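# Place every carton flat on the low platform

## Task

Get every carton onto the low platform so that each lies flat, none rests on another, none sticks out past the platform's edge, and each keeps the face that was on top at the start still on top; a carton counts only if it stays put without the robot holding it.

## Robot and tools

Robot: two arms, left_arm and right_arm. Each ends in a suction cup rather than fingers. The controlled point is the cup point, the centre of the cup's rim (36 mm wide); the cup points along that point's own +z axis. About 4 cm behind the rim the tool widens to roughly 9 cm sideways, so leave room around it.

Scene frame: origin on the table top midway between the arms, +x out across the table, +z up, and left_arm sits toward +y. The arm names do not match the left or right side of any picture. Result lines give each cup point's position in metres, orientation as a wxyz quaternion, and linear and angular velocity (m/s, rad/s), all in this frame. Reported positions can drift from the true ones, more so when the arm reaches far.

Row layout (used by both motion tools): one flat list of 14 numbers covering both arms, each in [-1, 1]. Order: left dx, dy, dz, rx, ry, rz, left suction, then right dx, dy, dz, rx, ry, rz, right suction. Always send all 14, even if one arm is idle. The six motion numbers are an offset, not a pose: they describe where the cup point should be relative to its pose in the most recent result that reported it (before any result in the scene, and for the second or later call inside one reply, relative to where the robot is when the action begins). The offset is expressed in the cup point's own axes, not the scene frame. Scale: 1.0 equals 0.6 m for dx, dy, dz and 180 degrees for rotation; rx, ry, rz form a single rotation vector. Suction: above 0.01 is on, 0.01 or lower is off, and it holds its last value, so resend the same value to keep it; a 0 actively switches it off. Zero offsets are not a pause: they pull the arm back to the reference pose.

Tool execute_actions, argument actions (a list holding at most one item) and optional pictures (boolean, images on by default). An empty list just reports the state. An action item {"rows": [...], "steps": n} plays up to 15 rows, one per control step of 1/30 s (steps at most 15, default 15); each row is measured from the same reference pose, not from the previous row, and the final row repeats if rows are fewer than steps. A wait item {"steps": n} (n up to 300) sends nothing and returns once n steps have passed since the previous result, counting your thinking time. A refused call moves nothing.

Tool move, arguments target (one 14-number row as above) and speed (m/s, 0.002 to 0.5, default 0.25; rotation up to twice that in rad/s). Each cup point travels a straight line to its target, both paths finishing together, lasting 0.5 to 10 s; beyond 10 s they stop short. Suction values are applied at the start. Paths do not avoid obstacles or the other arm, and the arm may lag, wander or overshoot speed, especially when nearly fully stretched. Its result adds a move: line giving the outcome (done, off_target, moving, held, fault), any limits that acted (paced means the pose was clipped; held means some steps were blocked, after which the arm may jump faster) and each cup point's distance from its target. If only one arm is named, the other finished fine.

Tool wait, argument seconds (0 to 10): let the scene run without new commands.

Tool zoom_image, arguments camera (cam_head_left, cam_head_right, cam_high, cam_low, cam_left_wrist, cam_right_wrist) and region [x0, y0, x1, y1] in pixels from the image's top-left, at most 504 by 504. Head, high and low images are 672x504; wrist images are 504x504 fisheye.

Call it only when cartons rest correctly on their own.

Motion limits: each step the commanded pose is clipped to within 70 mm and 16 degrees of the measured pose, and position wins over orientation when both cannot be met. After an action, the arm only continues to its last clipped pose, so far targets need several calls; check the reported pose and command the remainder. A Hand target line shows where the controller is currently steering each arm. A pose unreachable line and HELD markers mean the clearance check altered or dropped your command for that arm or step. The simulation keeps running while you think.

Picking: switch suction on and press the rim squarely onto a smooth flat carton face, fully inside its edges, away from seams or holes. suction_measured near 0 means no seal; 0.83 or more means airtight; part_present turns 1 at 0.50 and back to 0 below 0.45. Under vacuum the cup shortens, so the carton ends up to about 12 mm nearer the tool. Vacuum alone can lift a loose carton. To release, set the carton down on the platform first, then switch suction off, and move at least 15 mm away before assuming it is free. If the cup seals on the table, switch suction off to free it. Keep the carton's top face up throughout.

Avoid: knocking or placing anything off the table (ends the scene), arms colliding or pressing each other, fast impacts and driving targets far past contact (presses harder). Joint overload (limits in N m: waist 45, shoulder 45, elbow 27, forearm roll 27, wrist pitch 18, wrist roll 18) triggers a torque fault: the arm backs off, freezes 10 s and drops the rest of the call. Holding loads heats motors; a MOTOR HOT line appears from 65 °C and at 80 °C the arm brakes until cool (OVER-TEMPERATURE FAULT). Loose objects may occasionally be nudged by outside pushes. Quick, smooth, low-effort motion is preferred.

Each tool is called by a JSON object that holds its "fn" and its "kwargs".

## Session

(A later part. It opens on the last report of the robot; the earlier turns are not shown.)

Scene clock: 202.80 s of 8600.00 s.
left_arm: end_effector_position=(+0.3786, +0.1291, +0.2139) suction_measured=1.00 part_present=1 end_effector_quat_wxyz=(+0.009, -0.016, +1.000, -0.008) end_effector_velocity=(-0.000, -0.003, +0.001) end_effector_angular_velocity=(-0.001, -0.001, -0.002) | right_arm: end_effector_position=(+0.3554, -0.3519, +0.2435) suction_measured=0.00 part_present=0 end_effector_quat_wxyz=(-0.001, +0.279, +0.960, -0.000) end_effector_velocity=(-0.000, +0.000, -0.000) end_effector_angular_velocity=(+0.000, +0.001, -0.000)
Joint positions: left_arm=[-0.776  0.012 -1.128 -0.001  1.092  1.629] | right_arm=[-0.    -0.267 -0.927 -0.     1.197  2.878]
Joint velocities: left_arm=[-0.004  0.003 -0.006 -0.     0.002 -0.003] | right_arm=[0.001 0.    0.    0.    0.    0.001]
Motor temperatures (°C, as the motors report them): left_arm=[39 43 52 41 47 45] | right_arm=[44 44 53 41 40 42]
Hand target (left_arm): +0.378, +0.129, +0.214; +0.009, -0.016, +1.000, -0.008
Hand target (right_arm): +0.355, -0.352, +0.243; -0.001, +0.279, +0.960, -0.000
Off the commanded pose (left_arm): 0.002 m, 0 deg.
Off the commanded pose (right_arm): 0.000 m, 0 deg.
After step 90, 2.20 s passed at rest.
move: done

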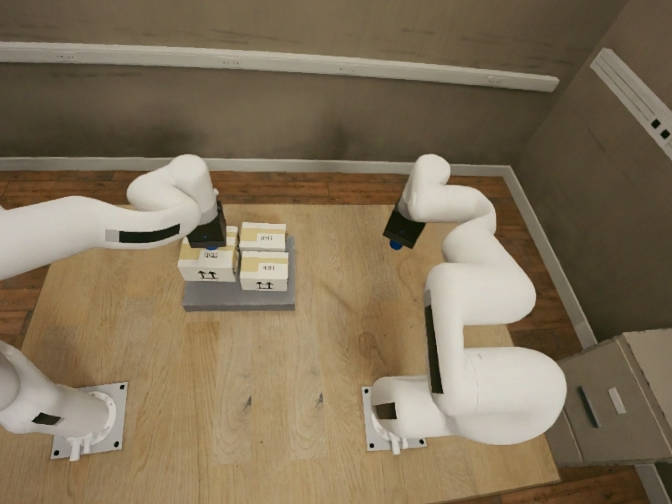

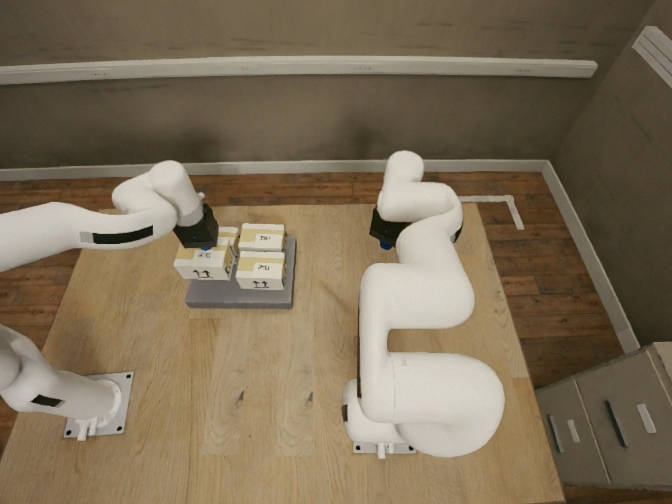

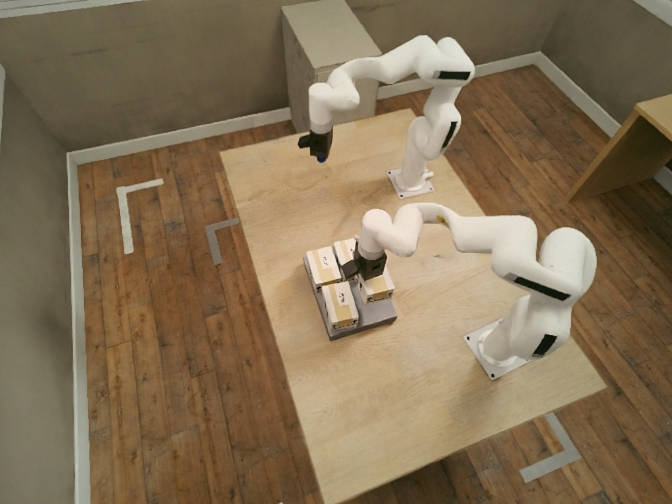

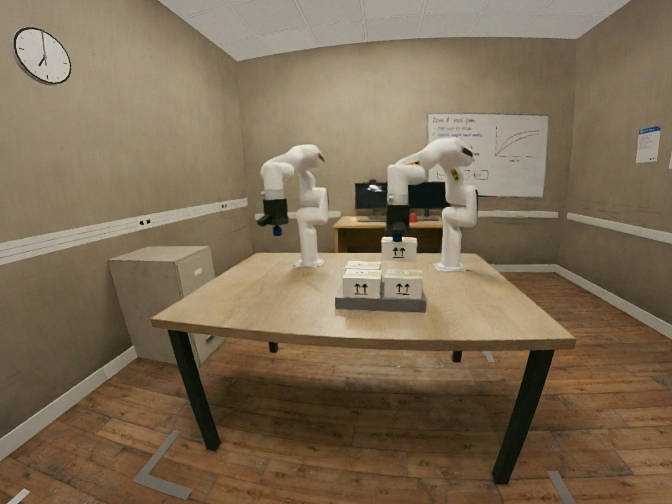

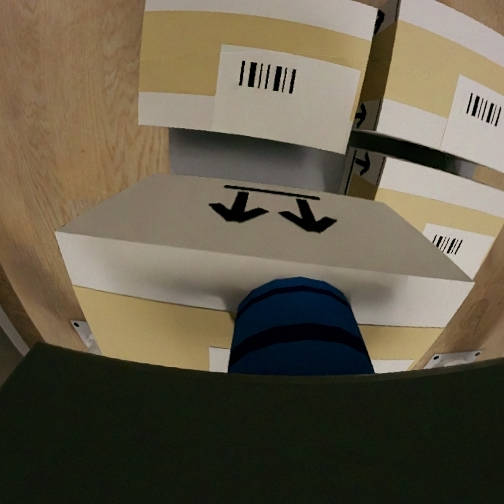

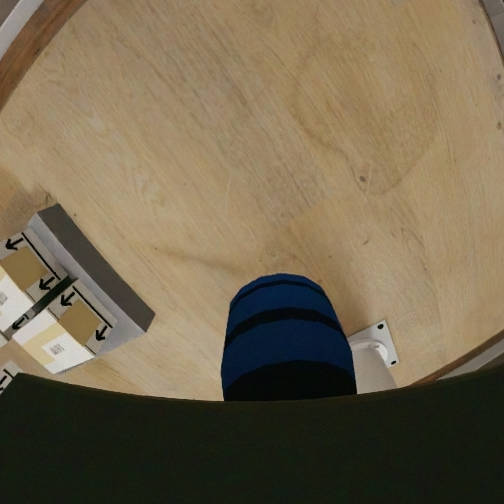

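{"fn": "move", "kwargs": {"target": [0.005,0.005,0.04,0,0,0,1,0,0,0,0,0,0,0], "speed": 0.04}}

{"fn": "zoom_image", "kwargs": {"camera": "cam_head_left", "region": [160,190,310,320]}}

Scene clock: 207.80 s of 8600.00 s.
left_arm: end_effector_position=(+0.3759, +0.1314, +0.1901) suction_measured=1.00 part_present=1 end_effector_quat_wxyz=(+0.009, -0.016, +1.000, -0.008) end_effector_velocity=(+0.001, -0.001, +0.002) end_effector_angular_velocity=(-0.004, -0.005, -0.001) | right_arm: end_effector_position=(+0.3554, -0.3519, +0.2435) suction_measured=0.00 part_present=0 end_effector_quat_wxyz=(-0.001, +0.279, +0.960, -0.000) end_effector_velocity=(+0.000, +0.000, -0.000) end_effector_angular_velocity=(+0.000, -0.000, -0.000)
Joint positions: left_arm=[-0.775  0.021 -1.068 -0.002  1.023  1.63 ] | right_arm=[-0.    -0.267 -0.927 -0.     1.197  2.878]
Joint velocities: left_arm=[-0.001 -0.004 -0.     0.    -0.002  0.   ] | right_arm=[ 0.  0. -0.  0. -0.  0.]
Motor temperatures (°C, as the motors report them): left_arm=[39 44 53 41 47 45] | right_arm=[44 44 53 41 40 42]
Hand target (left_arm): +0.376, +0.132, +0.190; +0.009, -0.016, +1.000, -0.008
Hand target (right_arm): +0.355, -0.352, +0.243; -0.001, +0.279, +0.960, -0.000
Off the commanded pose (left_arm): 0.000 m, 0 deg.
Off the commanded pose (right_arm): 0.000 m, 0 deg.
After step 90, 1.10 s passed at rest.
move: done

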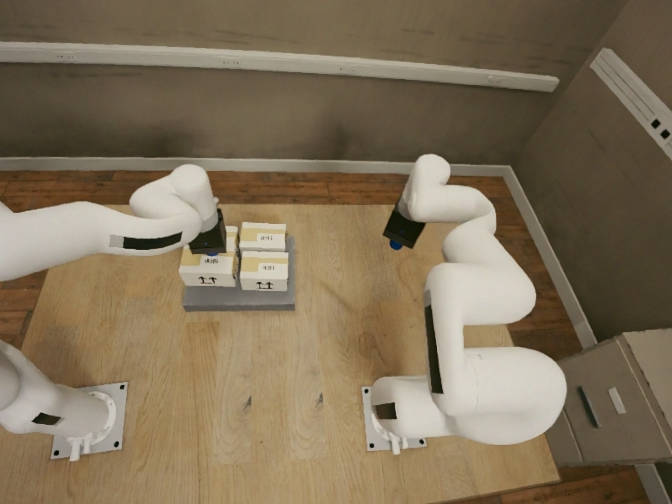

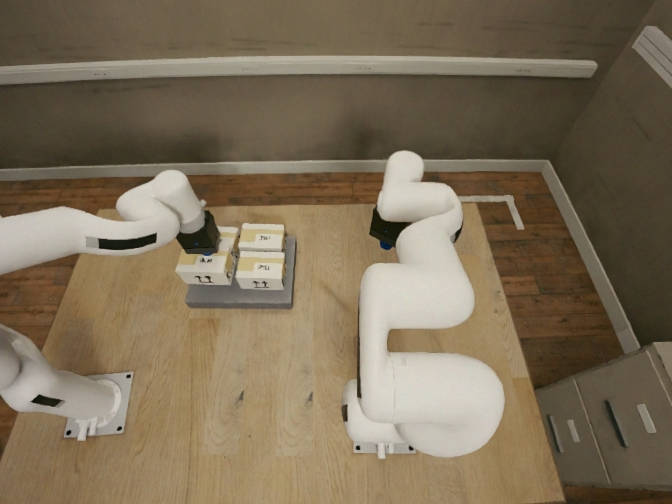

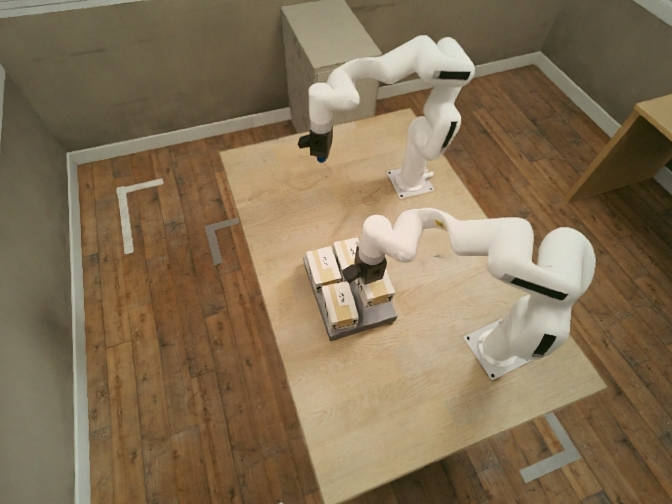

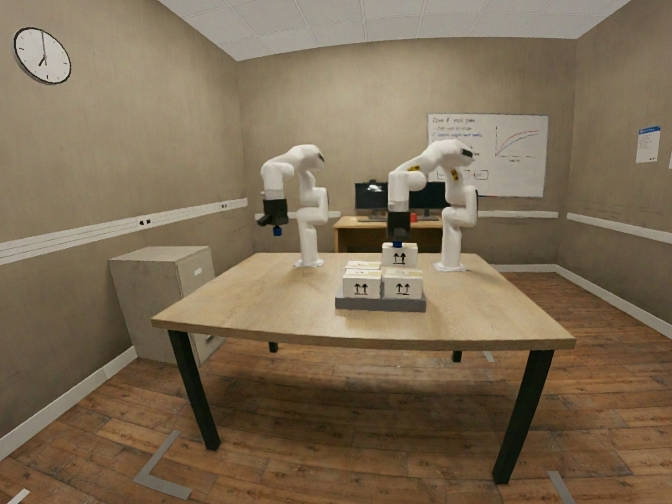

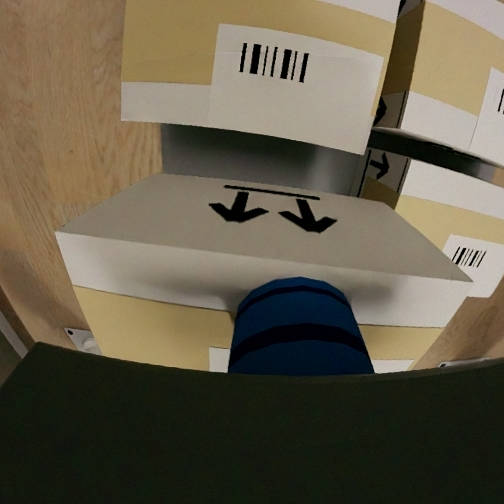

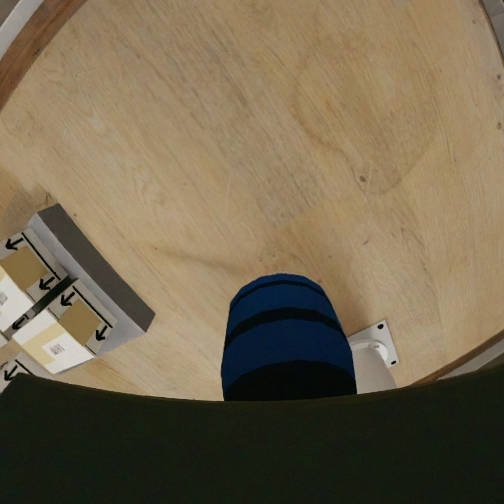

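Region (160, 190, 310, 320) of cam_head_left's 672x504 image, scaled by 3.360, with more detail than that image has; it fills the top 437 rows of this view, and the rest is white.

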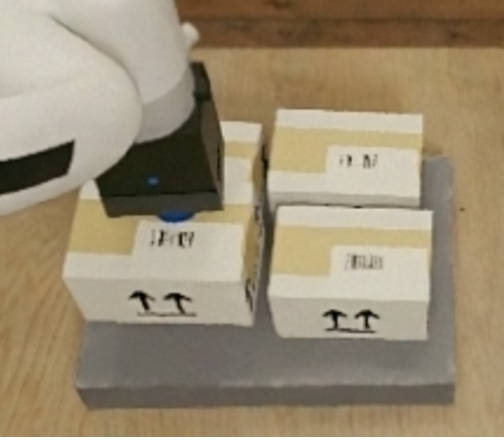

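{"fn": "move", "kwargs": {"target": [0,0,0.1,0,0,0,1,0,0,0,0,0,0,0], "speed": 0.025}}

Scene clock: 212.70 s of 8600.00 s.
left_arm: end_effector_position=(+0.3767, +0.1303, +0.1301) suction_measured=1.00 part_present=1 end_effector_quat_wxyz=(+0.009, -0.016, +1.000, -0.009) end_effector_velocity=(+0.002, -0.003, +0.003) end_effector_angular_velocity=(-0.007, -0.009, -0.002) | right_arm: end_effector_position=(+0.3554, -0.3519, +0.2435) suction_measured=0.00 part_present=0 end_effector_quat_wxyz=(-0.001, +0.279, +0.960, -0.000) end_effector_velocity=(-0.000, +0.000, -0.000) end_effector_angular_velocity=(+0.000, +0.000, -0.000)
Joint positions: left_arm=[-0.776  0.104 -0.984 -0.002  0.856  1.63 ] | right_arm=[-0.    -0.267 -0.927 -0.     1.197  2.878]
Joint velocities: left_arm=[-0.001 -0.003 -0.004 -0.    -0.005  0.   ] | right_arm=[ 0.  0. -0.  0.  0.  0.]
Motor temperatures (°C, as the motors report them): left_arm=[39 44 53 41 47 45] | right_arm=[44 44 54 41 40 42]
Hand target (left_arm): +0.377, +0.130, +0.130; +0.009, -0.016, +1.000, -0.009
Hand target (right_arm): +0.355, -0.352, +0.243; -0.001, +0.279, +0.960, -0.000
Off the commanded pose (left_arm): 0.000 m, 0 deg.
Off the commanded pose (right_arm): 0.000 m, 0 deg.
move: done

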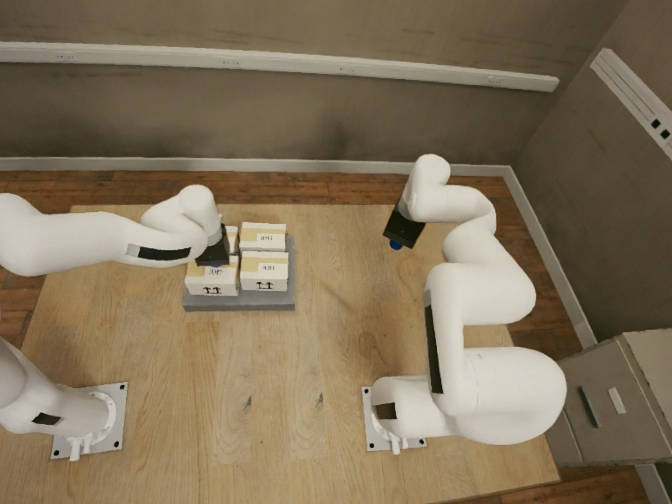

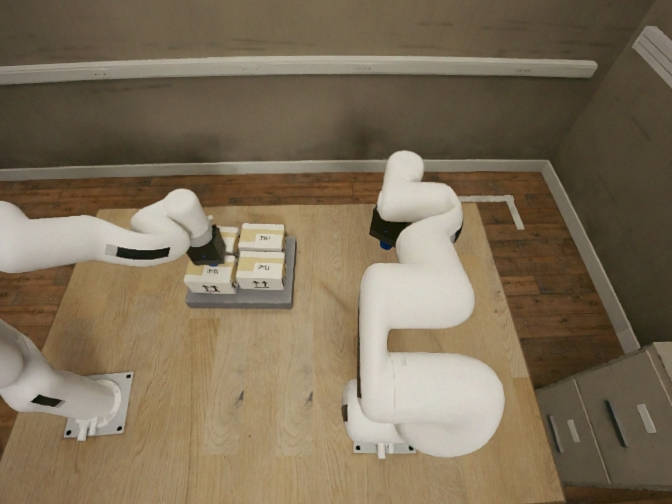

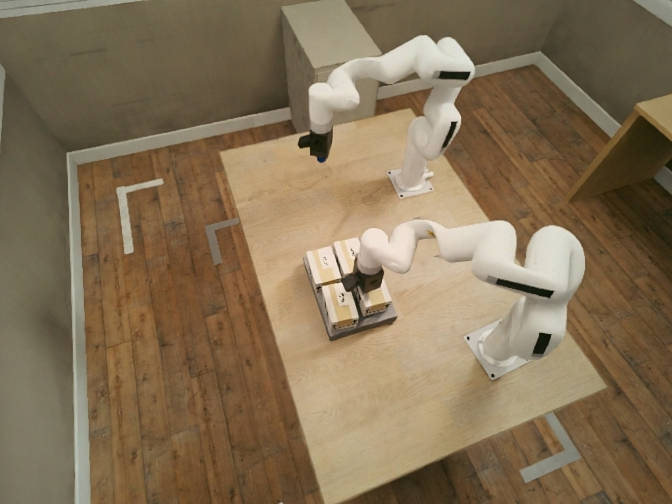

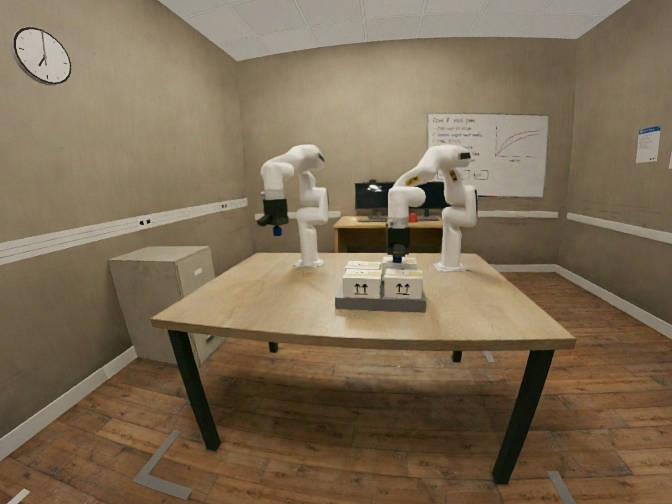

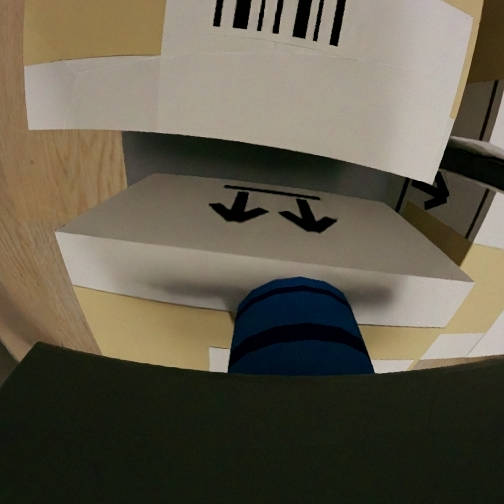

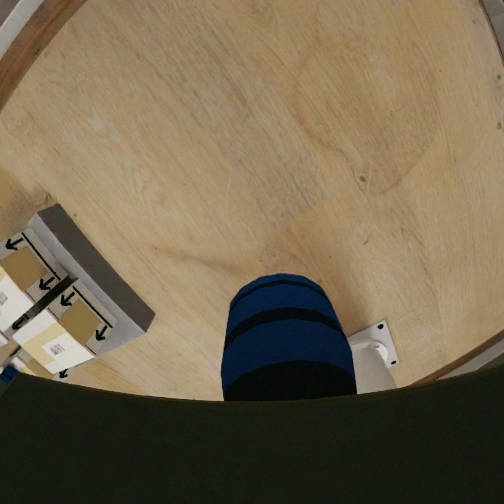

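{"fn": "move", "kwargs": {"target": [-0.008,0,0.03,0,0,0,1,0,0,0,0,0,0,0], "speed": 0.02}}

{"fn": "execute_actions", "kwargs": {"actions": [{"rows":[[0,0,0,0,0,0,0,0,0,0,0,0,0,0]],"steps":8}], "pictures": false}}

{"fn": "move", "kwargs": {"target": [0.08,0,-0.25,0,0,0,0,0,0,0,0,0,0,0], "speed": 0.15}}

Scene clock: 219.33 s of 8600.00 s.
left_arm: end_effector_position=(+0.3826, +0.1293, +0.1141) suction_measured=1.00 part_present=1 end_effector_quat_wxyz=(+0.010, -0.015, +1.000, -0.010) end_effector_velocity=(+0.001, +0.001, -0.002) end_effector_angular_velocity=(+0.000, +0.000, +0.002) | right_arm: end_effector_position=(+0.3554, -0.3519, +0.2435) suction_measured=0.00 part_present=0 end_effector_quat_wxyz=(-0.001, +0.279, +0.960, -0.000) end_effector_velocity=(+0.000, +0.000, -0.000) end_effector_angular_velocity=(+0.000, +0.000, -0.000)
Joint positions: left_arm=[-0.77   0.143 -0.983 -0.003  0.811  1.637] | right_arm=[-0.    -0.267 -0.927 -0.     1.197  2.878]
Joint velocities: left_arm=[ 0.003  0.005  0.001 -0.    -0.005  0.001] | right_arm=[ 0.     0.001 -0.     0.    -0.     0.   ]
Motor temperatures (°C, as the motors report them): left_arm=[39 44 52 41 47 45] | right_arm=[44 44 54 41 40 42]
Hand target (left_arm): +0.382, +0.130, +0.112; +0.009, -0.016, +1.000, -0.009
Hand target (right_arm): +0.355, -0.352, +0.243; -0.001, +0.279, +0.960, -0.000
Off the commanded pose (left_arm): 0.002 m, 0 deg.
Off the commanded pose (right_arm): 0.000 m, 0 deg.
After step 90, 2.47 s passed at rest.
move: done

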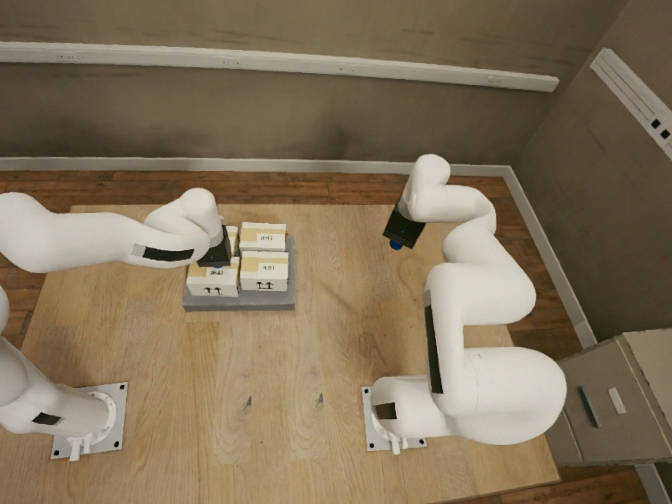

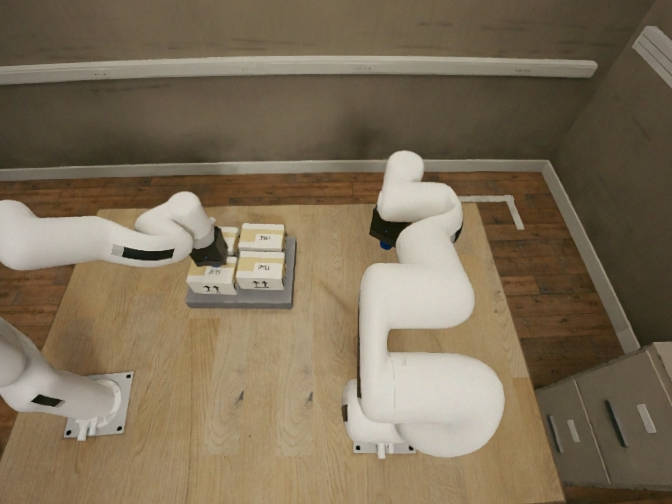

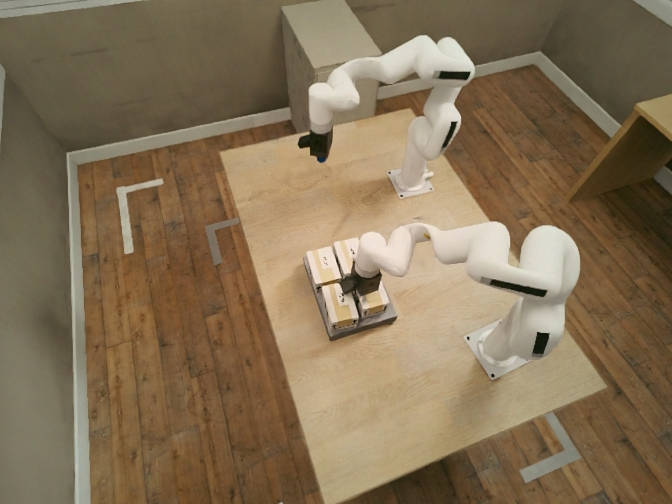

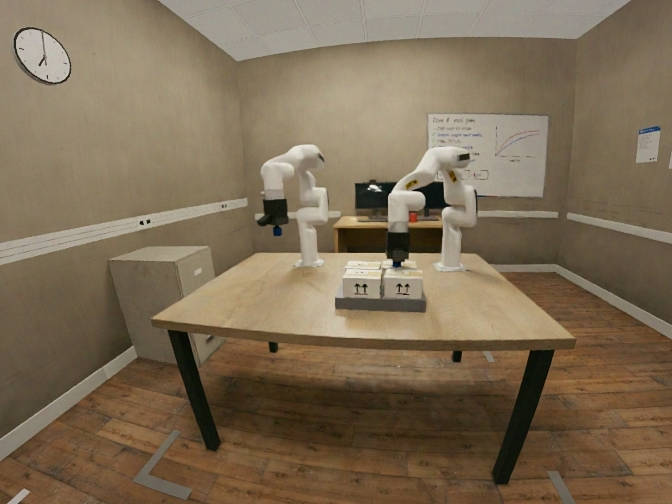

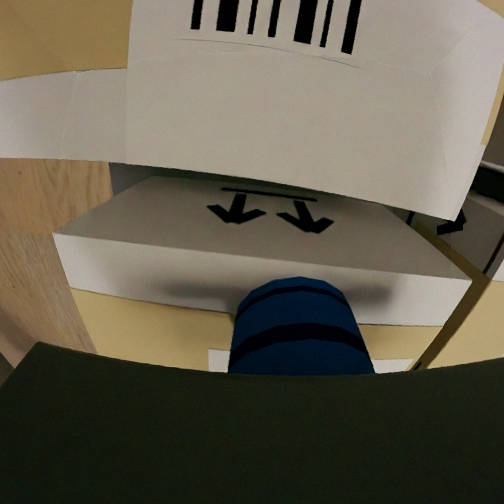

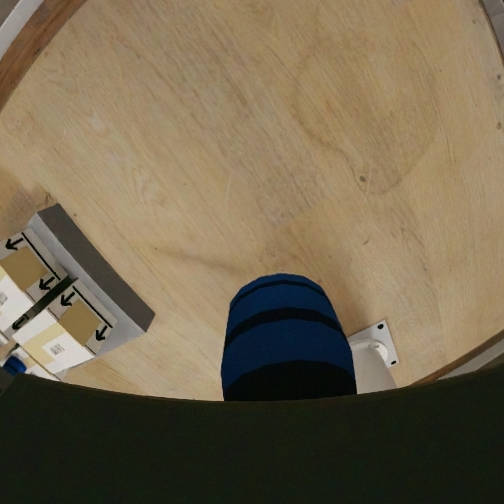

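Scene clock: 219.60 s of 8600.00 s.
left_arm: end_effector_position=(+0.3836, +0.1286, +0.1156) suction_measured=0.01 part_present=0 end_effector_quat_wxyz=(+0.012, -0.015, +1.000, -0.011) end_effector_velocity=(-0.004, +0.002, -0.006) end_effector_angular_velocity=(+0.009, +0.011, -0.001) | right_arm: end_effector_position=(+0.3554, -0.3519, +0.2435) suction_measured=0.00 part_present=0 end_effector_quat_wxyz=(-0.001, +0.279, +0.960, -0.000) end_effector_velocity=(-0.000, -0.000, -0.000) end_effector_angular_velocity=(+0.000, +0.000, -0.000)
Joint positions: left_arm=[-0.77   0.142 -0.984 -0.003  0.81   1.637] | right_arm=[-0.    -0.267 -0.927 -0.     1.197  2.878]
Joint velocities: left_arm=[-0.001  0.007  0.008 -0.    -0.001 -0.   ] | right_arm=[-0.  0. -0.  0.  0.  0.]
Motor temperatures (°C, as the motors report them): left_arm=[39 44 52 41 47 45] | right_arm=[44 44 54 41 40 42]
Hand target (left_arm): +0.383, +0.129, +0.114; +0.010, -0.015, +1.000, -0.010
Hand target (right_arm): +0.355, -0.352, +0.243; -0.001, +0.279, +0.960, -0.000
Off the commanded pose (left_arm): 0.002 m, 0 deg.
Off the commanded pose (right_arm): 0.000 m, 0 deg.
Steps of this call (steps 1 to 8: all 8 steps of this action). Readings (end_effector_position | what the end effector reports):
1: left_arm (+0.3826, +0.1293, +0.1141) | right_arm (+0.3554, -0.3519, +0.2435) | left_arm suction_measured=0.91 part_present=1 | right_arm suction_measured=0.00 part_present=0
2: left_arm (+0.3827, +0.1292, +0.1144) | right_arm (+0.3554, -0.3519, +0.2435) | left_arm suction_measured=0.51 part_present=1 | right_arm suction_measured=0.00 part_present=0
4: left_arm (+0.3833, +0.1288, +0.1150) | right_arm (+0.3554, -0.3519, +0.2435) | left_arm suction_measured=0.03 part_present=0 | right_arm suction_measured=0.00 part_present=0
8: the state above

Scene clock: 221.30 s of 8600.00 s.
left_arm: end_effector_position=(+0.3324, +0.1308, +0.2635) suction_measured=0.01 part_present=0 end_effector_quat_wxyz=(+0.011, -0.016, +1.000, -0.010) end_effector_velocity=(+0.001, -0.001, +0.004) end_effector_angular_velocity=(-0.005, -0.005, +0.001) | right_arm: end_effector_position=(+0.3554, -0.3519, +0.2435) suction_measured=0.00 part_present=0 end_effector_quat_wxyz=(-0.001, +0.279, +0.960, -0.000) end_effector_velocity=(-0.000, -0.000, +0.000) end_effector_angular_velocity=(-0.000, -0.000, -0.001)
Joint positions: left_arm=[-0.84  -0.144 -1.098  0.001  1.213  1.564] | right_arm=[-0.    -0.267 -0.927 -0.     1.197  2.878]
Joint velocities: left_arm=[ 0.    -0.003 -0.007 -0.     0.003 -0.   ] | right_arm=[-0.    -0.    -0.    -0.     0.     0.001]
Motor temperatures (°C, as the motors report them): left_arm=[39 44 52 41 47 45] | right_arm=[44 44 54 41 40 42]
Hand target (left_arm): +0.333, +0.131, +0.264; +0.011, -0.016, +1.000, -0.011
Hand target (right_arm): +0.355, -0.352, +0.243; -0.001, +0.279, +0.960, -0.000
Off the commanded pose (left_arm): 0.001 m, 0 deg.
Off the commanded pose (right_arm): 0.000 m, 0 deg.
move: done

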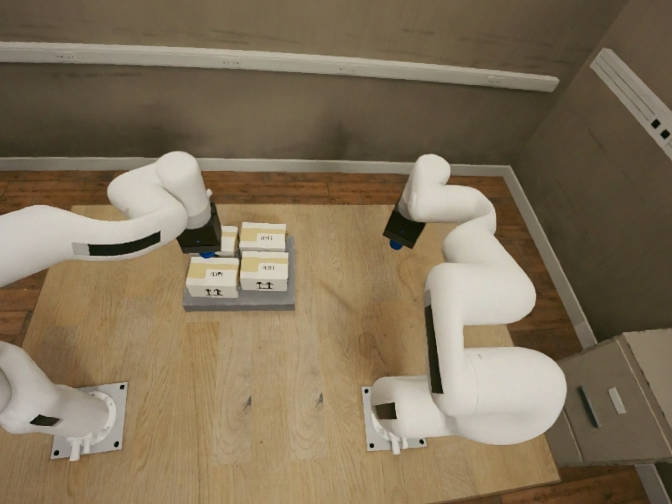

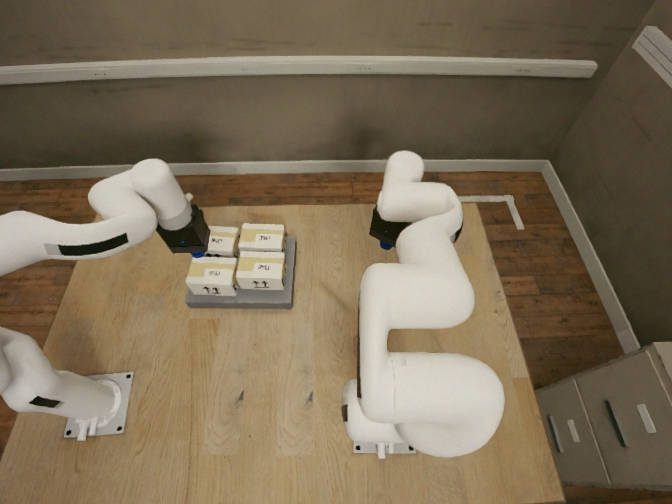

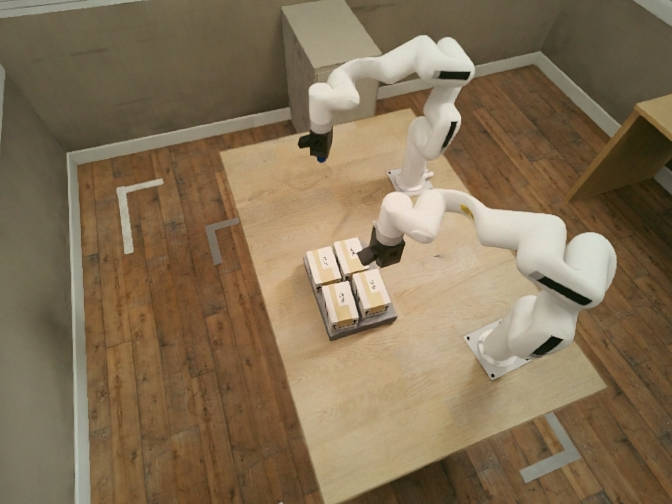

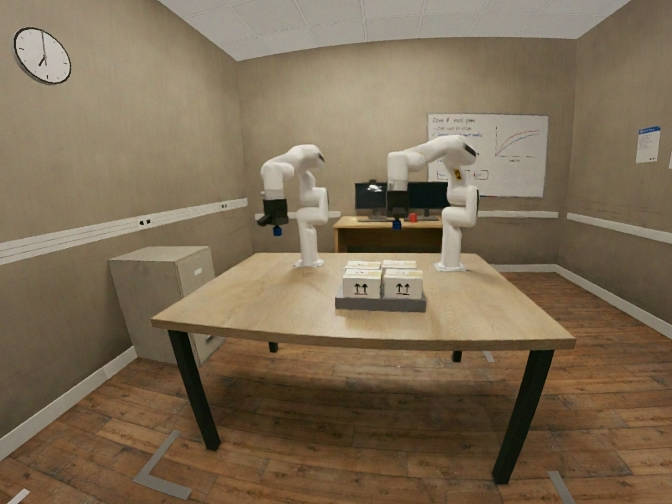

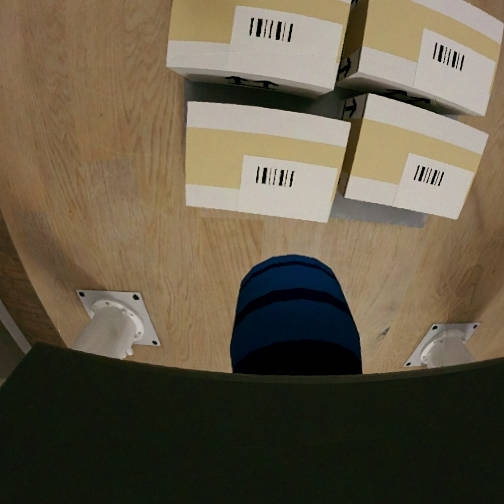

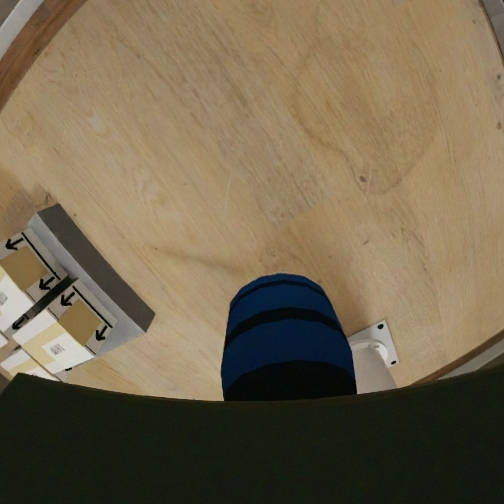

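All four are on the platform.

{"fn": "finished_scene", "kwargs": {"scene": 2}}

The scene is finished: the task was done.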